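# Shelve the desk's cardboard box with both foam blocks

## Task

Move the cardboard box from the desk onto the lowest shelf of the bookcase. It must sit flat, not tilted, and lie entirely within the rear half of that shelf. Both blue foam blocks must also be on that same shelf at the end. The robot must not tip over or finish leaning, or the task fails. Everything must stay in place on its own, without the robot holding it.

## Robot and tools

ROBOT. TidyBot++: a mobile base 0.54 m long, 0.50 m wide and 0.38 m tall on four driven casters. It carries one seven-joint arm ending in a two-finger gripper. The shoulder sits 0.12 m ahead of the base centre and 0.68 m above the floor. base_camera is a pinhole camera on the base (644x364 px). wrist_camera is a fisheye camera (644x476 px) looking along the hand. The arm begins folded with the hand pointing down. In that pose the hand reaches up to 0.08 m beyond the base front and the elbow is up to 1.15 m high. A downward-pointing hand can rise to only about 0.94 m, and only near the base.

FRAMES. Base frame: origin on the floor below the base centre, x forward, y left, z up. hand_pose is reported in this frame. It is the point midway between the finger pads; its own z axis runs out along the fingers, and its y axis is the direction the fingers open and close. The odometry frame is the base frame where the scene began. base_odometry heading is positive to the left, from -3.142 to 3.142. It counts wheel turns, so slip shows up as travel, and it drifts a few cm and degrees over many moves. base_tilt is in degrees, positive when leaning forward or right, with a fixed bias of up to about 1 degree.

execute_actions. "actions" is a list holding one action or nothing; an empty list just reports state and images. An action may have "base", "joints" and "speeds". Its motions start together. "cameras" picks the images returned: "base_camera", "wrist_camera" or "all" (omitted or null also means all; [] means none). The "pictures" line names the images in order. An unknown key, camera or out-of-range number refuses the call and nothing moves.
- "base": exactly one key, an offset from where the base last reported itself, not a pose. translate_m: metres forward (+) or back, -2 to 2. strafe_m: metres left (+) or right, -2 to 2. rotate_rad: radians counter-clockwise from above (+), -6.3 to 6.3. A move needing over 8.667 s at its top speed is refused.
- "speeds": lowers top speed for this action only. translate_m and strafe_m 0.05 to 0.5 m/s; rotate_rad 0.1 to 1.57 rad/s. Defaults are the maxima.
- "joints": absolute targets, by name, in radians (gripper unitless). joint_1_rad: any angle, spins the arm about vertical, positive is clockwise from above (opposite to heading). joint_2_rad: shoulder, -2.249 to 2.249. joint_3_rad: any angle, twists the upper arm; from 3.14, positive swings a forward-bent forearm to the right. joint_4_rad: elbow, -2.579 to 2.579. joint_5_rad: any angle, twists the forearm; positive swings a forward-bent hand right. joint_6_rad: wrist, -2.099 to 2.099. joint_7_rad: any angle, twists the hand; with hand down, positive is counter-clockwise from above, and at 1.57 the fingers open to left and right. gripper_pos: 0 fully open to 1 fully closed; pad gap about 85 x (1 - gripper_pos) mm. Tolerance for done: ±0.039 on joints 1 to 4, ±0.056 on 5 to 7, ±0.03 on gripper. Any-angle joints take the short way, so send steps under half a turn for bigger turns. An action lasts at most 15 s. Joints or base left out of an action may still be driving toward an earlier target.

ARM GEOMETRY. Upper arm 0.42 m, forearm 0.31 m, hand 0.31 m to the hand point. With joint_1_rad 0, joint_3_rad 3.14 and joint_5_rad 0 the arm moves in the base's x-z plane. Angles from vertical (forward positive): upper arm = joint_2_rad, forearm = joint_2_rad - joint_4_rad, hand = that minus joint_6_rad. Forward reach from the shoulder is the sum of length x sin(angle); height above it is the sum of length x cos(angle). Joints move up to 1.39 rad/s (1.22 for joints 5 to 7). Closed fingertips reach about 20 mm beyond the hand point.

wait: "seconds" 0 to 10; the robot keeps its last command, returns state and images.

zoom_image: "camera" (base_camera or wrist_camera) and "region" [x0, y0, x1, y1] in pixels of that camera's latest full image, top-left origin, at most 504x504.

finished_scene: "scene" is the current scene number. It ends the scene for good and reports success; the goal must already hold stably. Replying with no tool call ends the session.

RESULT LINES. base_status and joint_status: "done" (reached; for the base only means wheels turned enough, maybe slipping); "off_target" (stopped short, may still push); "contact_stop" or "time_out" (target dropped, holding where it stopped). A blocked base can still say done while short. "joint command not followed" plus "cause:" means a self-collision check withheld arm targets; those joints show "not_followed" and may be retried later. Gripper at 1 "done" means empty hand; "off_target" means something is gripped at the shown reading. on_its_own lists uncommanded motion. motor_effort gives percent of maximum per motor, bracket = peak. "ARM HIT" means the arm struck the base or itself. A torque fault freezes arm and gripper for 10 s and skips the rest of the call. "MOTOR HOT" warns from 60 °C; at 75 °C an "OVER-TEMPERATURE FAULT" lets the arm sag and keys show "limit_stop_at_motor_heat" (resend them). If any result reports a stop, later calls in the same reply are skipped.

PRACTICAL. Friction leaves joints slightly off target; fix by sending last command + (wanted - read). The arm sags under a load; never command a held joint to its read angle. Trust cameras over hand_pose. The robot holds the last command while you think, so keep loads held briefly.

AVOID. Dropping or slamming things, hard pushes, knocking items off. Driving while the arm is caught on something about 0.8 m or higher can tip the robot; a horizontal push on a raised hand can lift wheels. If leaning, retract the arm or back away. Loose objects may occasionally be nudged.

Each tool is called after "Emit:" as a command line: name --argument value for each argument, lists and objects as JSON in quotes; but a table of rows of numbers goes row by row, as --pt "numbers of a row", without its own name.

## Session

Emit:
execute_actions --actions '[{"joints":{"joint_6_rad":0.3}}]'

Scene clock: 1.50 s.
base_odometry: x=+0.000 y=+0.000 heading=+0.000 (m, m, rad; odometry frame)
base_tilt: forward=+0.1 right=-0.6 (deg)
base_status: not commanded
joint_positions: joint_1_rad=+0.022 joint_2_rad=-0.334 joint_3_rad=+3.150 joint_4_rad=-2.536 joint_5_rad=-0.047 joint_6_rad=+0.292 joint_7_rad=+1.535 gripper_pos=+0.000
joint_status: all done
motor_effort: joint_1_rad=-1(1) joint_2_rad=-6(5) joint_3_rad=+0(1) joint_4_rad=+19(20) joint_5_rad=+1(1) joint_6_rad=+9(9) joint_7_rad=-1(1) (%)
hand_pose: x=+0.5282 y=-0.0153 z=+0.7902 quat_wxyz=(-0.010, +0.815, -0.050, +0.577) (m; base frame)
pictures: base_camera, wrist_camera
Images, in order (width x height): base_camera 644x364, wrist_camera 644x476.

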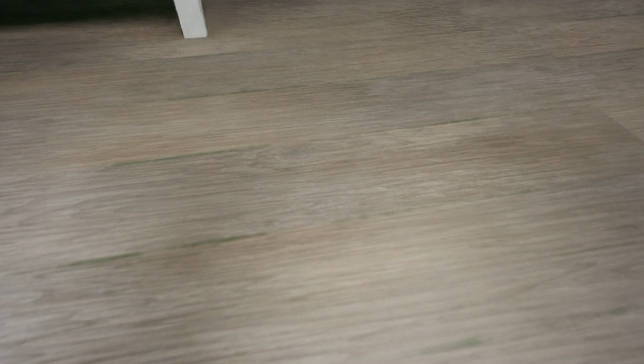

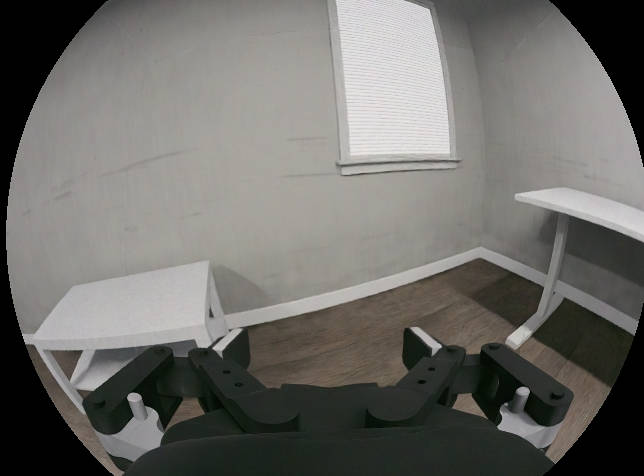

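Emit:
execute_actions --actions '[{"base":{"rotate_rad":-1.37},"joints":{"joint_1_rad":0,"joint_2_rad":-0.3,"joint_4_rad":-1.9,"joint_6_rad":-0.5,"joint_7_rad":1.585,"joint_5_rad":0.03}}]'

Scene clock: 6.13 s.
base_odometry: x=+0.000 y=+0.000 heading=-1.370 (m, m, rad; odometry frame)
base_tilt: forward=+0.2 right=-0.6 (deg)
base_status: done
joint_positions: joint_1_rad=+0.014 joint_2_rad=-0.325 joint_3_rad=+3.151 joint_4_rad=-1.909 joint_5_rad=-0.001 joint_6_rad=-0.469 joint_7_rad=+1.547 gripper_pos=+0.000
joint_status: all done
motor_effort: joint_1_rad=-1(2) joint_2_rad=-8(10) joint_3_rad=+0(2) joint_4_rad=+23(22) joint_5_rad=+1(1) joint_6_rad=+9(10) joint_7_rad=-1(2) (%)
hand_pose: x=+0.5748 y=-0.0097 z=+0.9324 quat_wxyz=(-0.002, +0.855, -0.021, +0.518) (m; base frame)
pictures: base_camera, wrist_camera
Images, in order (width x height): base_camera 644x364, wrist_camera 644x476.

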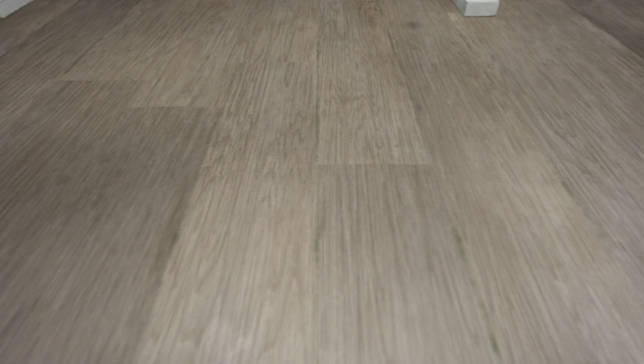

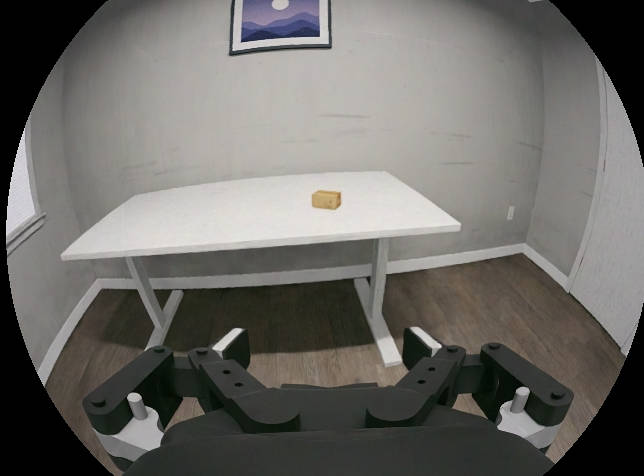

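Emit:
execute_actions --actions '[{"base":{"translate_m":0.68},"joints":{"joint_2_rad":0.62,"joint_4_rad":-0.494,"joint_6_rad":-2.05}}]'

Scene clock: 13.33 s.
base_odometry: x=+0.135 y=-0.667 heading=-1.370 (m, m, rad; odometry frame)
base_tilt: forward=+0.2 right=-0.6 (deg)
base_status: done
joint_positions: joint_1_rad=+0.014 joint_2_rad=+0.607 joint_3_rad=+3.151 joint_4_rad=-0.506 joint_5_rad=-0.001 joint_6_rad=-2.018 joint_7_rad=+1.547 gripper_pos=+0.000
joint_status: all done
motor_effort: joint_1_rad=-1(1) joint_2_rad=-35(36) joint_3_rad=+0(1) joint_4_rad=+16(23) joint_5_rad=+1(1) joint_6_rad=+0(9) joint_7_rad=-1(1) (%)
hand_pose: x=+0.6443 y=-0.0087 z=+0.8552 quat_wxyz=(+0.002, +1.000, -0.022, +0.006) (m; base frame)
pictures: base_camera, wrist_camera
Images, in order (width x height): base_camera 644x364, wrist_camera 644x476.

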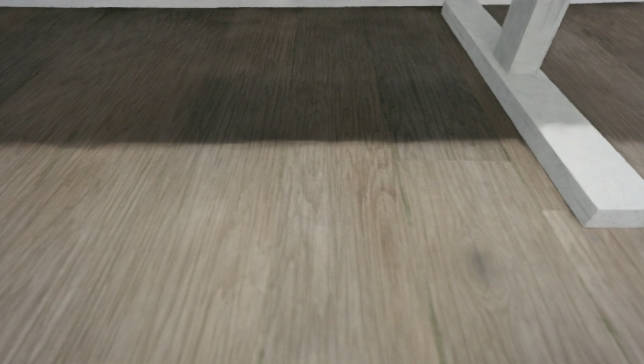

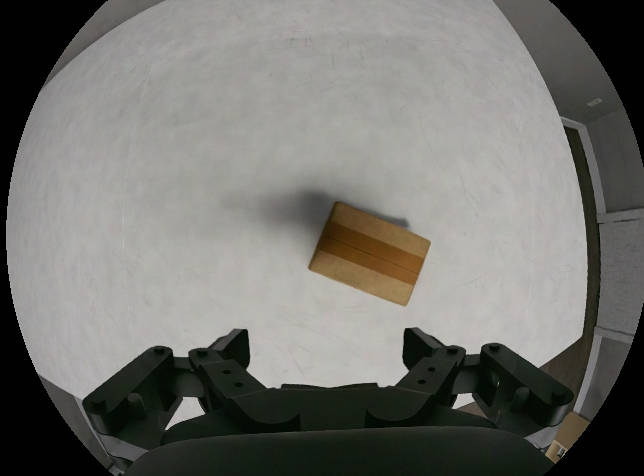

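Emit:
execute_actions --actions '[{"base":{"translate_m":0.05},"joints":{"joint_1_rad":0.09,"joint_7_rad":2.83}}]' --cameras '["wrist_camera"]'

Emit:
execute_actions --actions '[{"joints":{"joint_2_rad":0.54,"joint_4_rad":-0.87,"joint_6_rad":-1.69}}]' --cameras '["wrist_camera"]'

Scene clock: 22.13 s.
base_odometry: x=+0.145 y=-0.716 heading=-1.371 (m, m, rad; odometry frame)
base_tilt: forward=+0.1 right=-0.6 (deg)
base_status: done
joint_positions: joint_1_rad=+0.079 joint_2_rad=+0.614 joint_3_rad=+3.151 joint_4_rad=-0.504 joint_5_rad=-0.001 joint_6_rad=-2.021 joint_7_rad=+2.814 gripper_pos=+0.000
joint_status: all done
motor_effort: joint_1_rad=-1(1) joint_2_rad=-34(38) joint_3_rad=+0(0) joint_4_rad=+16(17) joint_5_rad=+1(2) joint_6_rad=+0(1) joint_7_rad=-1(1) (%)
hand_pose: x=+0.6431 y=-0.0429 z=+0.8518 quat_wxyz=(+0.003, +0.837, +0.547, -0.001) (m; base frame)
pictures: wrist_camera
Images, in order (width x height): wrist_camera 644x476.

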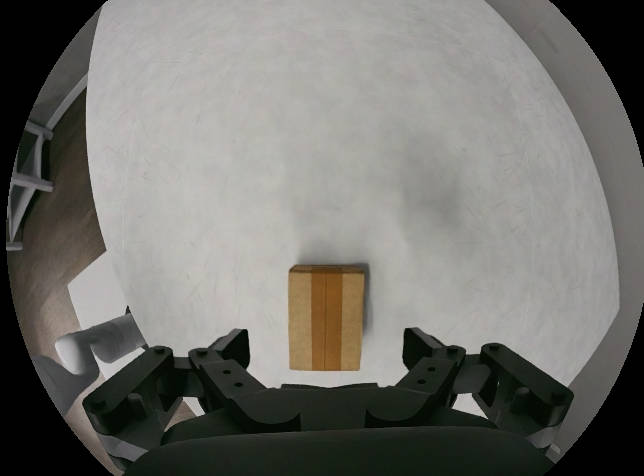

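Scene clock: 23.63 s.
base_odometry: x=+0.145 y=-0.716 heading=-1.371 (m, m, rad; odometry frame)
base_tilt: forward=+0.2 right=-0.6 (deg)
base_status: not commanded
joint_positions: joint_1_rad=+0.079 joint_2_rad=+0.566 joint_3_rad=+3.151 joint_4_rad=-0.861 joint_5_rad=-0.001 joint_6_rad=-1.721 joint_7_rad=+2.814 gripper_pos=+0.000
joint_status: all done
motor_effort: joint_1_rad=-1(1) joint_2_rad=-35(36) joint_3_rad=+0(0) joint_4_rad=+17(17) joint_5_rad=+1(1) joint_6_rad=+0(0) joint_7_rad=-1(1) (%)
hand_pose: x=+0.6522 y=-0.0443 z=+0.7706 quat_wxyz=(+0.000, +0.837, +0.547, -0.004) (m; base frame)
pictures: wrist_camera
Images, in order (width x height): wrist_camera 644x476.

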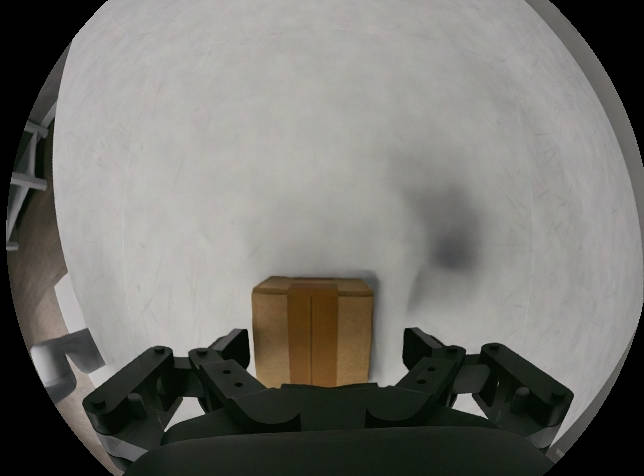

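Same heights. Repeat.

Emit:
execute_actions --actions '[{"base":{"translate_m":-0.008},"joints":{"joint_4_rad":-0.92,"joint_6_rad":-1.64}}]' --cameras '[]'

Emit:
execute_actions --actions '[{"joints":{"gripper_pos":1}}]' --cameras '[]'

Emit:
execute_actions --actions '[{"joints":{"joint_4_rad":-0.86,"joint_6_rad":-1.75}}]' --cameras '[]'

Emit:
execute_actions --actions '[{"joints":{"joint_7_rad":1.555}}]' --cameras '[]'

Emit:
execute_actions --actions '[{"joints":{"joint_4_rad":-0.915,"joint_6_rad":-1.645}}]' --cameras '[]'

Emit:
execute_actions --actions '[{"joints":{"gripper_pos":0.1}}]' --cameras '[]'

Emit:
execute_actions --actions '[{"joints":{"joint_2_rad":0.22,"joint_4_rad":-1.473,"joint_6_rad":-0.99}}]' --cameras '[]'

Emit:
execute_actions --actions '[{"base":{"translate_m":-0.012},"joints":{"joint_2_rad":0.04,"joint_4_rad":-1.98,"joint_6_rad":-0.24}}]' --cameras '["wrist_camera"]'

Scene clock: 35.40 s.
base_odometry: x=+0.143 y=-0.708 heading=-1.371 (m, m, rad; odometry frame)
base_tilt: forward=+0.1 right=-0.6 (deg)
base_status: done
joint_positions: joint_1_rad=+0.079 joint_2_rad=+0.556 joint_3_rad=+3.151 joint_4_rad=-0.913 joint_5_rad=-0.001 joint_6_rad=-1.671 joint_7_rad=+2.814 gripper_pos=+0.000
joint_status: all done
motor_effort: joint_1_rad=-1(0) joint_2_rad=-34(37) joint_3_rad=+0(0) joint_4_rad=+18(18) joint_5_rad=+1(1) joint_6_rad=+0(1) joint_7_rad=-2(1) (%)
hand_pose: x=+0.6526 y=-0.0445 z=+0.7598 quat_wxyz=(+0.002, +0.837, +0.547, -0.001) (m; base frame)
pictures: none
No camera images: the call's "cameras" was empty. Leave "cameras" out to get every camera's image.

Scene clock: 36.50 s.
base_odometry: x=+0.143 y=-0.708 heading=-1.371 (m, m, rad; odometry frame)
base_tilt: forward=+0.1 right=-0.6 (deg)
base_status: not commanded
joint_positions: joint_1_rad=+0.079 joint_2_rad=+0.553 joint_3_rad=+3.151 joint_4_rad=-0.915 joint_5_rad=-0.001 joint_6_rad=-1.670 joint_7_rad=+2.814 gripper_pos=+0.352
joint_status: gripper_pos off_target (ended at +0.352, target +1.000)
motor_effort: joint_1_rad=-1(1) joint_2_rad=-34(37) joint_3_rad=+0(0) joint_4_rad=+18(18) joint_5_rad=+1(1) joint_6_rad=+1(1) joint_7_rad=-1(1) (%)
hand_pose: x=+0.6520 y=-0.0444 z=+0.7609 quat_wxyz=(+0.003, +0.837, +0.547, +0.000) (m; base frame)
pictures: none
No camera images: the call's "cameras" was empty. Leave "cameras" out to get every camera's image.

Scene clock: 37.33 s.
base_odometry: x=+0.143 y=-0.708 heading=-1.371 (m, m, rad; odometry frame)
base_tilt: forward=+0.2 right=-0.6 (deg)
base_status: not commanded
joint_positions: joint_1_rad=+0.079 joint_2_rad=+0.552 joint_3_rad=+3.151 joint_4_rad=-0.867 joint_5_rad=-0.001 joint_6_rad=-1.721 joint_7_rad=+2.814 gripper_pos=+0.352
joint_status: all done
motor_effort: joint_1_rad=-1(1) joint_2_rad=-35(37) joint_3_rad=+0(0) joint_4_rad=+18(19) joint_5_rad=+1(1) joint_6_rad=+0(0) joint_7_rad=-1(1) (%)
hand_pose: x=+0.6490 y=-0.0441 z=+0.7761 quat_wxyz=(+0.002, +0.837, +0.547, -0.001) (m; base frame)
pictures: none
No camera images: the call's "cameras" was empty. Leave "cameras" out to get every camera's image.

Scene clock: 38.87 s.
base_odometry: x=+0.143 y=-0.708 heading=-1.371 (m, m, rad; odometry frame)
base_tilt: forward=+0.2 right=-0.6 (deg)
base_status: not commanded
joint_positions: joint_1_rad=+0.079 joint_2_rad=+0.552 joint_3_rad=+3.151 joint_4_rad=-0.867 joint_5_rad=-0.001 joint_6_rad=-1.721 joint_7_rad=+1.570 gripper_pos=+0.352
joint_status: all done
motor_effort: joint_1_rad=-1(1) joint_2_rad=-35(36) joint_3_rad=+0(0) joint_4_rad=+18(18) joint_5_rad=+1(1) joint_6_rad=+0(1) joint_7_rad=-1(2) (%)
hand_pose: x=+0.6490 y=-0.0441 z=+0.7761 quat_wxyz=(+0.002, +0.999, -0.044, +0.000) (m; base frame)
pictures: none
No camera images: the call's "cameras" was empty. Leave "cameras" out to get every camera's image.

Scene clock: 39.67 s.
base_odometry: x=+0.143 y=-0.708 heading=-1.371 (m, m, rad; odometry frame)
base_tilt: forward=+0.1 right=-0.6 (deg)
base_status: not commanded
joint_positions: joint_1_rad=+0.079 joint_2_rad=+0.552 joint_3_rad=+3.151 joint_4_rad=-0.914 joint_5_rad=-0.001 joint_6_rad=-1.673 joint_7_rad=+1.570 gripper_pos=+0.352
joint_status: all done
motor_effort: joint_1_rad=-1(1) joint_2_rad=-36(37) joint_3_rad=+0(0) joint_4_rad=+18(19) joint_5_rad=+1(1) joint_6_rad=+0(1) joint_7_rad=-1(1) (%)
hand_pose: x=+0.6514 y=-0.0444 z=+0.7617 quat_wxyz=(+0.002, +0.999, -0.044, +0.001) (m; base frame)
pictures: none
No camera images: the call's "cameras" was empty. Leave "cameras" out to get every camera's image.

Scene clock: 40.70 s.
base_odometry: x=+0.143 y=-0.708 heading=-1.371 (m, m, rad; odometry frame)
base_tilt: forward=+0.1 right=-0.6 (deg)
base_status: not commanded
joint_positions: joint_1_rad=+0.079 joint_2_rad=+0.552 joint_3_rad=+3.151 joint_4_rad=-0.914 joint_5_rad=-0.001 joint_6_rad=-1.673 joint_7_rad=+1.570 gripper_pos=+0.100
joint_status: all done
motor_effort: joint_1_rad=-1(1) joint_2_rad=-35(35) joint_3_rad=+0(0) joint_4_rad=+17(18) joint_5_rad=+1(1) joint_6_rad=+0(1) joint_7_rad=-1(1) (%)
hand_pose: x=+0.6514 y=-0.0444 z=+0.7617 quat_wxyz=(+0.002, +0.999, -0.044, +0.001) (m; base frame)
pictures: none
No camera images: the call's "cameras" was empty. Leave "cameras" out to get every camera's image.

Scene clock: 42.47 s.
base_odometry: x=+0.143 y=-0.708 heading=-1.371 (m, m, rad; odometry frame)
base_tilt: forward=+0.2 right=-0.6 (deg)
base_status: not commanded
joint_positions: joint_1_rad=+0.079 joint_2_rad=+0.241 joint_3_rad=+3.151 joint_4_rad=-1.463 joint_5_rad=-0.001 joint_6_rad=-1.021 joint_7_rad=+1.570 gripper_pos=+0.100
joint_status: all done
motor_effort: joint_1_rad=-1(1) joint_2_rad=-26(35) joint_3_rad=+0(0) joint_4_rad=+19(20) joint_5_rad=+1(1) joint_6_rad=+5(4) joint_7_rad=-1(1) (%)
hand_pose: x=+0.6554 y=-0.0456 z=+0.7642 quat_wxyz=(+0.010, +0.977, -0.043, +0.207) (m; base frame)
pictures: none
No camera images: the call's "cameras" was empty. Leave "cameras" out to get every camera's image.

Scene clock: 44.20 s.
base_odometry: x=+0.141 y=-0.696 heading=-1.371 (m, m, rad; odometry frame)
base_tilt: forward=+0.2 right=-0.6 (deg)
base_status: done
joint_positions: joint_1_rad=+0.079 joint_2_rad=+0.062 joint_3_rad=+3.151 joint_4_rad=-1.970 joint_5_rad=-0.001 joint_6_rad=-0.269 joint_7_rad=+1.570 gripper_pos=+0.100
joint_status: all done
motor_effort: joint_1_rad=-1(0) joint_2_rad=-20(29) joint_3_rad=+1(1) joint_4_rad=+20(21) joint_5_rad=+1(2) joint_6_rad=+7(7) joint_7_rad=-1(1) (%)
hand_pose: x=+0.6568 y=-0.0461 z=+0.7543 quat_wxyz=(+0.018, +0.912, -0.041, +0.408) (m; base frame)
pictures: wrist_camera
Images, in order (width x height): wrist_camera 644x476.

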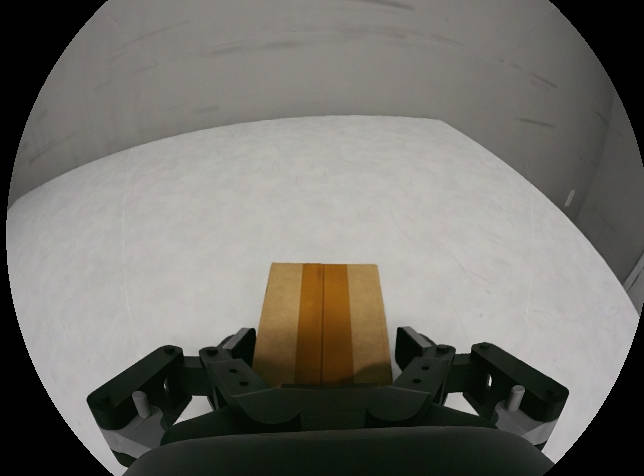

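Emit:
execute_actions --actions '[{"joints":{"gripper_pos":1}}]' --cameras '[]'

Emit:
execute_actions --actions '[{"joints":{"joint_2_rad":-0.15,"joint_6_rad":-0.1,"joint_1_rad":-0.01}}]' --cameras '[]'

Emit:
execute_actions --actions '[{"base":{"translate_m":-0.8}}]' --cameras '[]'

Emit:
execute_actions --actions '[{"base":{"rotate_rad":3.15}}]'

Scene clock: 50.13 s.
base_odometry: x=+0.141 y=-0.696 heading=-1.371 (m, m, rad; odometry frame)
base_tilt: forward=+0.1 right=-0.6 (deg)
base_status: not commanded
joint_positions: joint_1_rad=+0.079 joint_2_rad=+0.050 joint_3_rad=+3.151 joint_4_rad=-1.977 joint_5_rad=-0.001 joint_6_rad=-0.263 joint_7_rad=+1.570 gripper_pos=+0.340
joint_status: gripper_pos off_target (ended at +0.340, target +1.000)
motor_effort: joint_1_rad=-1(0) joint_2_rad=-19(22) joint_3_rad=+0(1) joint_4_rad=+19(21) joint_5_rad=+1(2) joint_6_rad=+7(8) joint_7_rad=-1(1) (%)
hand_pose: x=+0.6545 y=-0.0460 z=+0.7585 quat_wxyz=(+0.018, +0.910, -0.041, +0.413) (m; base frame)
pictures: none
No camera images: the call's "cameras" was empty. Leave "cameras" out to get every camera's image.

Scene clock: 51.30 s.
base_odometry: x=+0.141 y=-0.696 heading=-1.371 (m, m, rad; odometry frame)
base_tilt: forward=+0.1 right=-0.6 (deg)
base_status: not commanded
joint_positions: joint_1_rad=+0.002 joint_2_rad=-0.139 joint_3_rad=+3.151 joint_4_rad=-1.983 joint_5_rad=-0.001 joint_6_rad=-0.132 joint_7_rad=+1.570 gripper_pos=+0.340
joint_status: all done
motor_effort: joint_1_rad=-1(1) joint_2_rad=-16(23) joint_3_rad=+0(1) joint_4_rad=+23(23) joint_5_rad=+1(1) joint_6_rad=+10(10) joint_7_rad=-1(1) (%)
hand_pose: x=+0.6496 y=-0.0048 z=+0.8916 quat_wxyz=(+0.002, +0.835, -0.005, +0.551) (m; base frame)
pictures: none
No camera images: the call's "cameras" was empty. Leave "cameras" out to get every camera's image.

Scene clock: 54.40 s.
base_odometry: x=-0.017 y=+0.088 heading=-1.372 (m, m, rad; odometry frame)
base_tilt: forward=+0.1 right=-0.6 (deg)
base_status: done
joint_positions: joint_1_rad=+0.001 joint_2_rad=-0.140 joint_3_rad=+3.151 joint_4_rad=-1.983 joint_5_rad=-0.001 joint_6_rad=-0.132 joint_7_rad=+1.570 gripper_pos=+0.340
joint_status: not commanded
motor_effort: joint_1_rad=-1(1) joint_2_rad=-15(19) joint_3_rad=+0(2) joint_4_rad=+23(24) joint_5_rad=+1(1) joint_6_rad=+10(10) joint_7_rad=-1(1) (%)
hand_pose: x=+0.6495 y=-0.0044 z=+0.8919 quat_wxyz=(+0.002, +0.834, -0.005, +0.551) (m; base frame)
pictures: none
No camera images: the call's "cameras" was empty. Leave "cameras" out to get every camera's image.

Scene clock: 57.77 s.
base_odometry: x=-0.017 y=+0.088 heading=+1.778 (m, m, rad; odometry frame)
base_tilt: forward=+0.1 right=-0.6 (deg)
base_status: done
joint_positions: joint_1_rad=-0.006 joint_2_rad=-0.140 joint_3_rad=+3.151 joint_4_rad=-1.983 joint_5_rad=-0.001 joint_6_rad=-0.131 joint_7_rad=+1.570 gripper_pos=+0.340
joint_status: not commanded
motor_effort: joint_1_rad=-1(3) joint_2_rad=-15(18) joint_3_rad=+0(2) joint_4_rad=+23(23) joint_5_rad=+1(1) joint_6_rad=+10(10) joint_7_rad=-1(1) (%)
hand_pose: x=+0.6495 y=-0.0008 z=+0.8919 quat_wxyz=(+0.000, +0.834, -0.002, +0.551) (m; base frame)
pictures: base_camera, wrist_camera
Images, in order (width x height): base_camera 644x364, wrist_camera 644x476.

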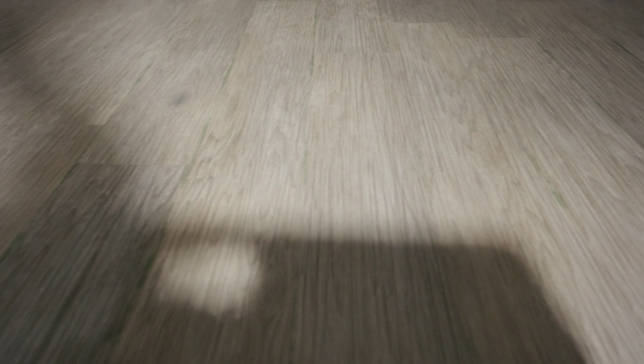

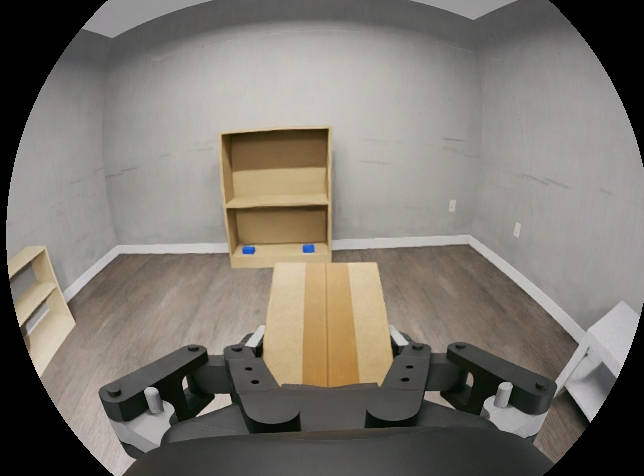

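Emit:
execute_actions --actions '[{"base":{"strafe_m":0.39}}]' --cameras '[]'

Emit:
execute_actions --actions '[{"base":{"translate_m":1.15},"joints":{"joint_2_rad":1.63,"joint_4_rad":-0.989,"joint_6_rad":0.37}}]'

Scene clock: 63.63 s.
base_odometry: x=-0.399 y=+0.008 heading=+1.779 (m, m, rad; odometry frame)
base_tilt: forward=+0.1 right=-0.6 (deg)
base_status: done
joint_positions: joint_1_rad=-0.008 joint_2_rad=-0.140 joint_3_rad=+3.149 joint_4_rad=-1.983 joint_5_rad=-0.001 joint_6_rad=-0.131 joint_7_rad=+1.570 gripper_pos=+0.340
joint_status: not commanded
motor_effort: joint_1_rad=-1(3) joint_2_rad=-16(16) joint_3_rad=+0(2) joint_4_rad=+23(23) joint_5_rad=+1(1) joint_6_rad=+10(10) joint_7_rad=-1(1) (%)
hand_pose: x=+0.6495 y=+0.0012 z=+0.8919 quat_wxyz=(-0.001, +0.834, -0.001, +0.551) (m; base frame)
pictures: none
No camera images: the call's "cameras" was empty. Leave "cameras" out to get every camera's image.

Scene clock: 67.30 s.
base_odometry: x=-0.637 y=+1.133 heading=+1.779 (m, m, rad; odometry frame)
base_tilt: forward=+0.1 right=-0.6 (deg)
base_status: done
joint_positions: joint_1_rad=-0.008 joint_2_rad=+1.617 joint_3_rad=+3.149 joint_4_rad=-0.999 joint_5_rad=-0.001 joint_6_rad=+0.336 joint_7_rad=+1.570 gripper_pos=+0.340
joint_status: all done
motor_effort: joint_1_rad=-1(2) joint_2_rad=-48(53) joint_3_rad=+0(1) joint_4_rad=+14(24) joint_5_rad=+1(1) joint_6_rad=+8(11) joint_7_rad=-1(1) (%)
hand_pose: x=+0.9333 y=+0.0040 z=+0.1877 quat_wxyz=(+0.002, +0.909, +0.005, +0.418) (m; base frame)
pictures: base_camera, wrist_camera
Images, in order (width x height): base_camera 644x364, wrist_camera 644x476.

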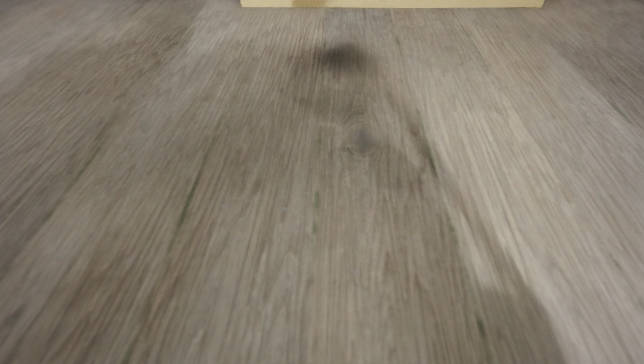

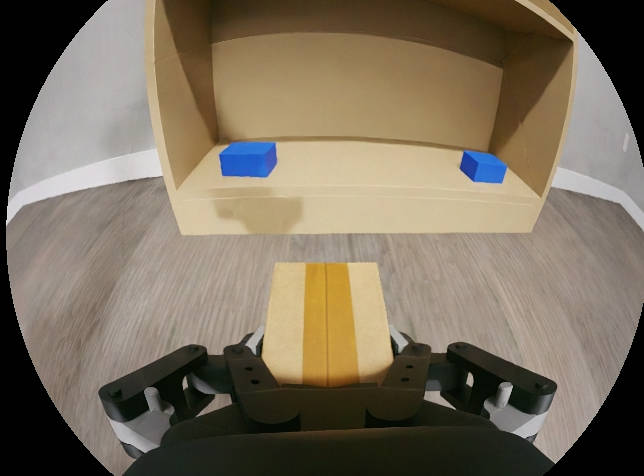

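Emit:
execute_actions --actions '[{"base":{"strafe_m":-0.09},"joints":{"joint_2_rad":1.68,"joint_6_rad":0.415}}]' --cameras '[]'

Emit:
execute_actions --actions '[{"base":{"translate_m":0.4},"speeds":{"translate_m":0.25}}]'

Scene clock: 73.50 s.
base_odometry: x=-0.548 y=+1.152 heading=+1.779 (m, m, rad; odometry frame)
base_tilt: forward=+0.1 right=-0.5 (deg)
base_status: done
joint_positions: joint_1_rad=-0.005 joint_2_rad=+1.675 joint_3_rad=+3.149 joint_4_rad=-0.997 joint_5_rad=-0.001 joint_6_rad=+0.381 joint_7_rad=+1.570 gripper_pos=+0.340
joint_status: all done
motor_effort: joint_1_rad=-1(6) joint_2_rad=-47(50) joint_3_rad=+0(2) joint_4_rad=+13(14) joint_5_rad=+1(1) joint_6_rad=+8(8) joint_7_rad=-1(1) (%)
hand_pose: x=+0.9137 y=+0.0015 z=+0.1524 quat_wxyz=(+0.002, +0.911, +0.004, +0.413) (m; base frame)
pictures: none
No camera images: the call's "cameras" was empty. Leave "cameras" out to get every camera's image.

Scene clock: 76.00 s.
base_odometry: x=-0.631 y=+1.543 heading=+1.779 (m, m, rad; odometry frame)
base_tilt: forward=+0.1 right=-0.6 (deg)
base_status: done
joint_positions: joint_1_rad=-0.005 joint_2_rad=+1.676 joint_3_rad=+3.149 joint_4_rad=-0.995 joint_5_rad=-0.001 joint_6_rad=+0.381 joint_7_rad=+1.570 gripper_pos=+0.340
joint_status: not commanded
motor_effort: joint_1_rad=-1(0) joint_2_rad=-48(50) joint_3_rad=+0(0) joint_4_rad=+13(14) joint_5_rad=+1(1) joint_6_rad=+8(9) joint_7_rad=-1(1) (%)
hand_pose: x=+0.9143 y=+0.0015 z=+0.1526 quat_wxyz=(+0.002, +0.911, +0.004, +0.413) (m; base frame)
pictures: base_camera, wrist_camera
Images, in order (width x height): base_camera 644x364, wrist_camera 644x476.

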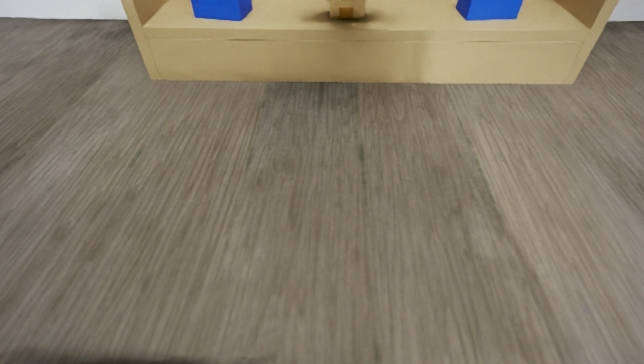

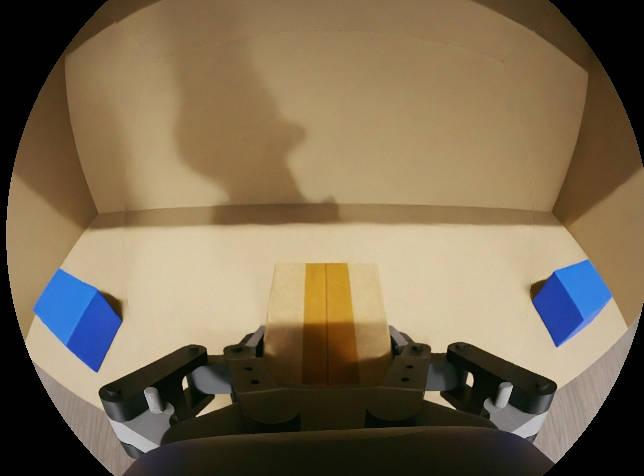

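Emit:
execute_actions --actions '[{"base":{"translate_m":0.09},"speeds":{"translate_m":0.08}}]'

Scene clock: 80.20 s.
base_odometry: x=-0.649 y=+1.631 heading=+1.779 (m, m, rad; odometry frame)
base_tilt: forward=+0.1 right=-0.6 (deg)
base_status: done
joint_positions: joint_1_rad=-0.005 joint_2_rad=+1.676 joint_3_rad=+3.149 joint_4_rad=-0.995 joint_5_rad=-0.001 joint_6_rad=+0.381 joint_7_rad=+1.570 gripper_pos=+0.340
joint_status: not commanded
motor_effort: joint_1_rad=-1(3) joint_2_rad=-47(48) joint_3_rad=+0(1) joint_4_rad=+12(14) joint_5_rad=+1(1) joint_6_rad=+8(9) joint_7_rad=-1(1) (%)
hand_pose: x=+0.9145 y=+0.0015 z=+0.1527 quat_wxyz=(+0.002, +0.911, +0.004, +0.413) (m; base frame)
pictures: base_camera, wrist_camera
Images, in order (width x height): base_camera 644x364, wrist_camera 644x476.

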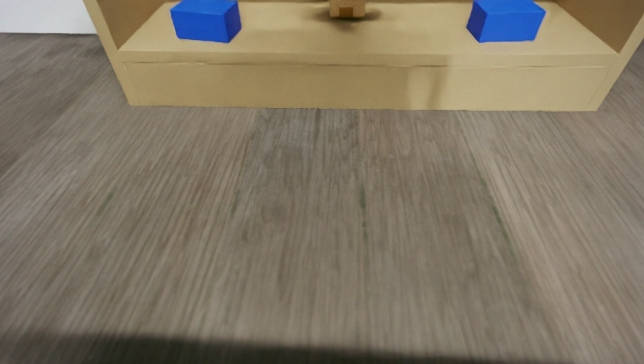

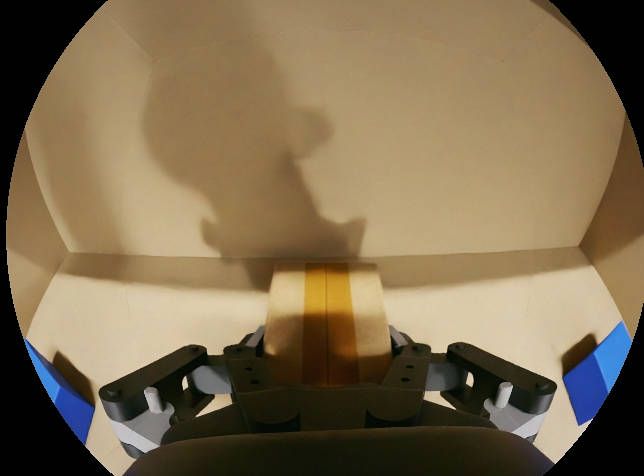

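Emit:
execute_actions --actions '[{"base":{"translate_m":0.045},"speeds":{"translate_m":0.08}}]' --cameras '[]'

Emit:
execute_actions --actions '[{"joints":{"joint_2_rad":1.72,"joint_6_rad":0.445}}]'

Scene clock: 85.97 s.
base_odometry: x=-0.659 y=+1.676 heading=+1.779 (m, m, rad; odometry frame)
base_tilt: forward=+0.2 right=-0.6 (deg)
base_status: done
joint_positions: joint_1_rad=-0.005 joint_2_rad=+1.676 joint_3_rad=+3.149 joint_4_rad=-0.994 joint_5_rad=-0.001 joint_6_rad=+0.382 joint_7_rad=+1.570 gripper_pos=+0.340
joint_status: not commanded
motor_effort: joint_1_rad=-1(3) joint_2_rad=-48(49) joint_3_rad=+0(1) joint_4_rad=+13(14) joint_5_rad=+1(1) joint_6_rad=+8(9) joint_7_rad=-1(1) (%)
hand_pose: x=+0.9148 y=+0.0015 z=+0.1529 quat_wxyz=(+0.002, +0.910, +0.004, +0.414) (m; base frame)
pictures: none
No camera images: the call's "cameras" was empty. Leave "cameras" out to get every camera's image.

Scene clock: 86.70 s.
base_odometry: x=-0.659 y=+1.676 heading=+1.779 (m, m, rad; odometry frame)
base_tilt: forward=+0.1 right=-0.6 (deg)
base_status: not commanded
joint_positions: joint_1_rad=-0.005 joint_2_rad=+1.700 joint_3_rad=+3.149 joint_4_rad=-0.994 joint_5_rad=-0.001 joint_6_rad=+0.417 joint_7_rad=+1.570 gripper_pos=+0.340
joint_status: all done
motor_effort: joint_1_rad=-1(2) joint_2_rad=-45(49) joint_3_rad=-1(0) joint_4_rad=+11(13) joint_5_rad=+1(1) joint_6_rad=+7(8) joint_7_rad=-1(1) (%)
hand_pose: x=+0.9093 y=+0.0015 z=+0.1422 quat_wxyz=(+0.002, +0.908, +0.004, +0.419) (m; base frame)
pictures: base_camera, wrist_camera
Images, in order (width x height): base_camera 644x364, wrist_camera 644x476.

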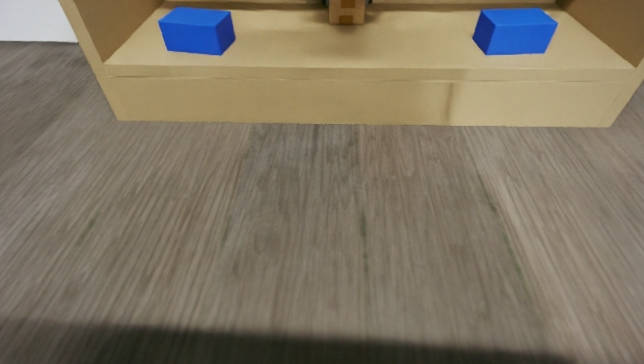

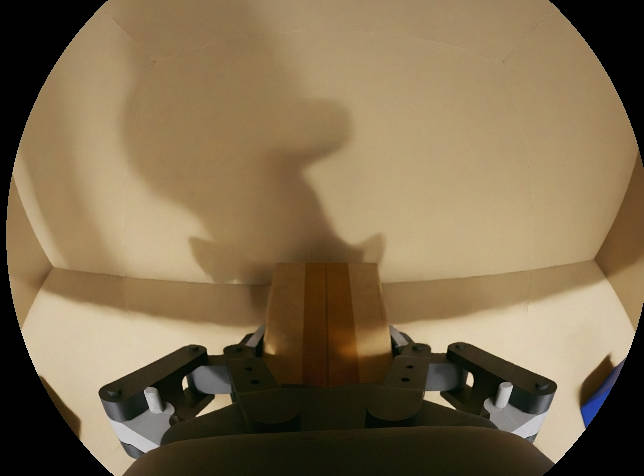

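Emit:
execute_actions --actions '[{"joints":{"joint_2_rad":1.70,"gripper_pos":0}}]' --cameras '[]'

Emit:
execute_actions --actions '[{"base":{"translate_m":-0.2}}]' --cameras '["wrist_camera"]'

Scene clock: 90.77 s.
base_odometry: x=-0.659 y=+1.676 heading=+1.779 (m, m, rad; odometry frame)
base_tilt: forward=+0.2 right=-0.6 (deg)
base_status: not commanded
joint_positions: joint_1_rad=-0.005 joint_2_rad=+1.700 joint_3_rad=+3.149 joint_4_rad=-0.994 joint_5_rad=-0.001 joint_6_rad=+0.419 joint_7_rad=+1.570 gripper_pos=+0.000
joint_status: all done
motor_effort: joint_1_rad=-1(2) joint_2_rad=-45(47) joint_3_rad=+0(1) joint_4_rad=+12(12) joint_5_rad=+1(1) joint_6_rad=+7(8) joint_7_rad=-1(1) (%)
hand_pose: x=+0.9099 y=+0.0015 z=+0.1430 quat_wxyz=(+0.002, +0.907, +0.004, +0.420) (m; base frame)
pictures: none
No camera images: the call's "cameras" was empty. Leave "cameras" out to get every camera's image.

Scene clock: 92.43 s.
base_odometry: x=-0.617 y=+1.480 heading=+1.779 (m, m, rad; odometry frame)
base_tilt: forward=+0.2 right=-0.5 (deg)
base_status: done
joint_positions: joint_1_rad=-0.007 joint_2_rad=+1.700 joint_3_rad=+3.149 joint_4_rad=-0.992 joint_5_rad=-0.001 joint_6_rad=+0.419 joint_7_rad=+1.570 gripper_pos=+0.000
joint_status: not commanded
motor_effort: joint_1_rad=-1(4) joint_2_rad=-45(48) joint_3_rad=+0(1) joint_4_rad=+11(13) joint_5_rad=+1(1) joint_6_rad=+8(8) joint_7_rad=-1(1) (%)
hand_pose: x=+0.9107 y=+0.0035 z=+0.1436 quat_wxyz=(+0.002, +0.907, +0.005, +0.421) (m; base frame)
pictures: wrist_camera
Images, in order (width x height): wrist_camera 644x476.

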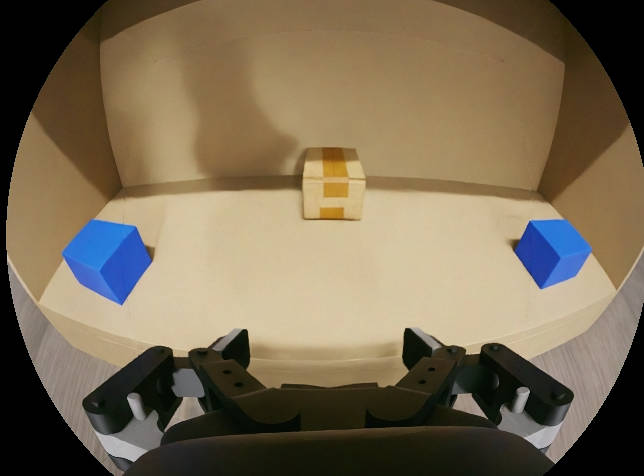

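Emit:
finished_scene --scene 2

The scene is finished: the task was done.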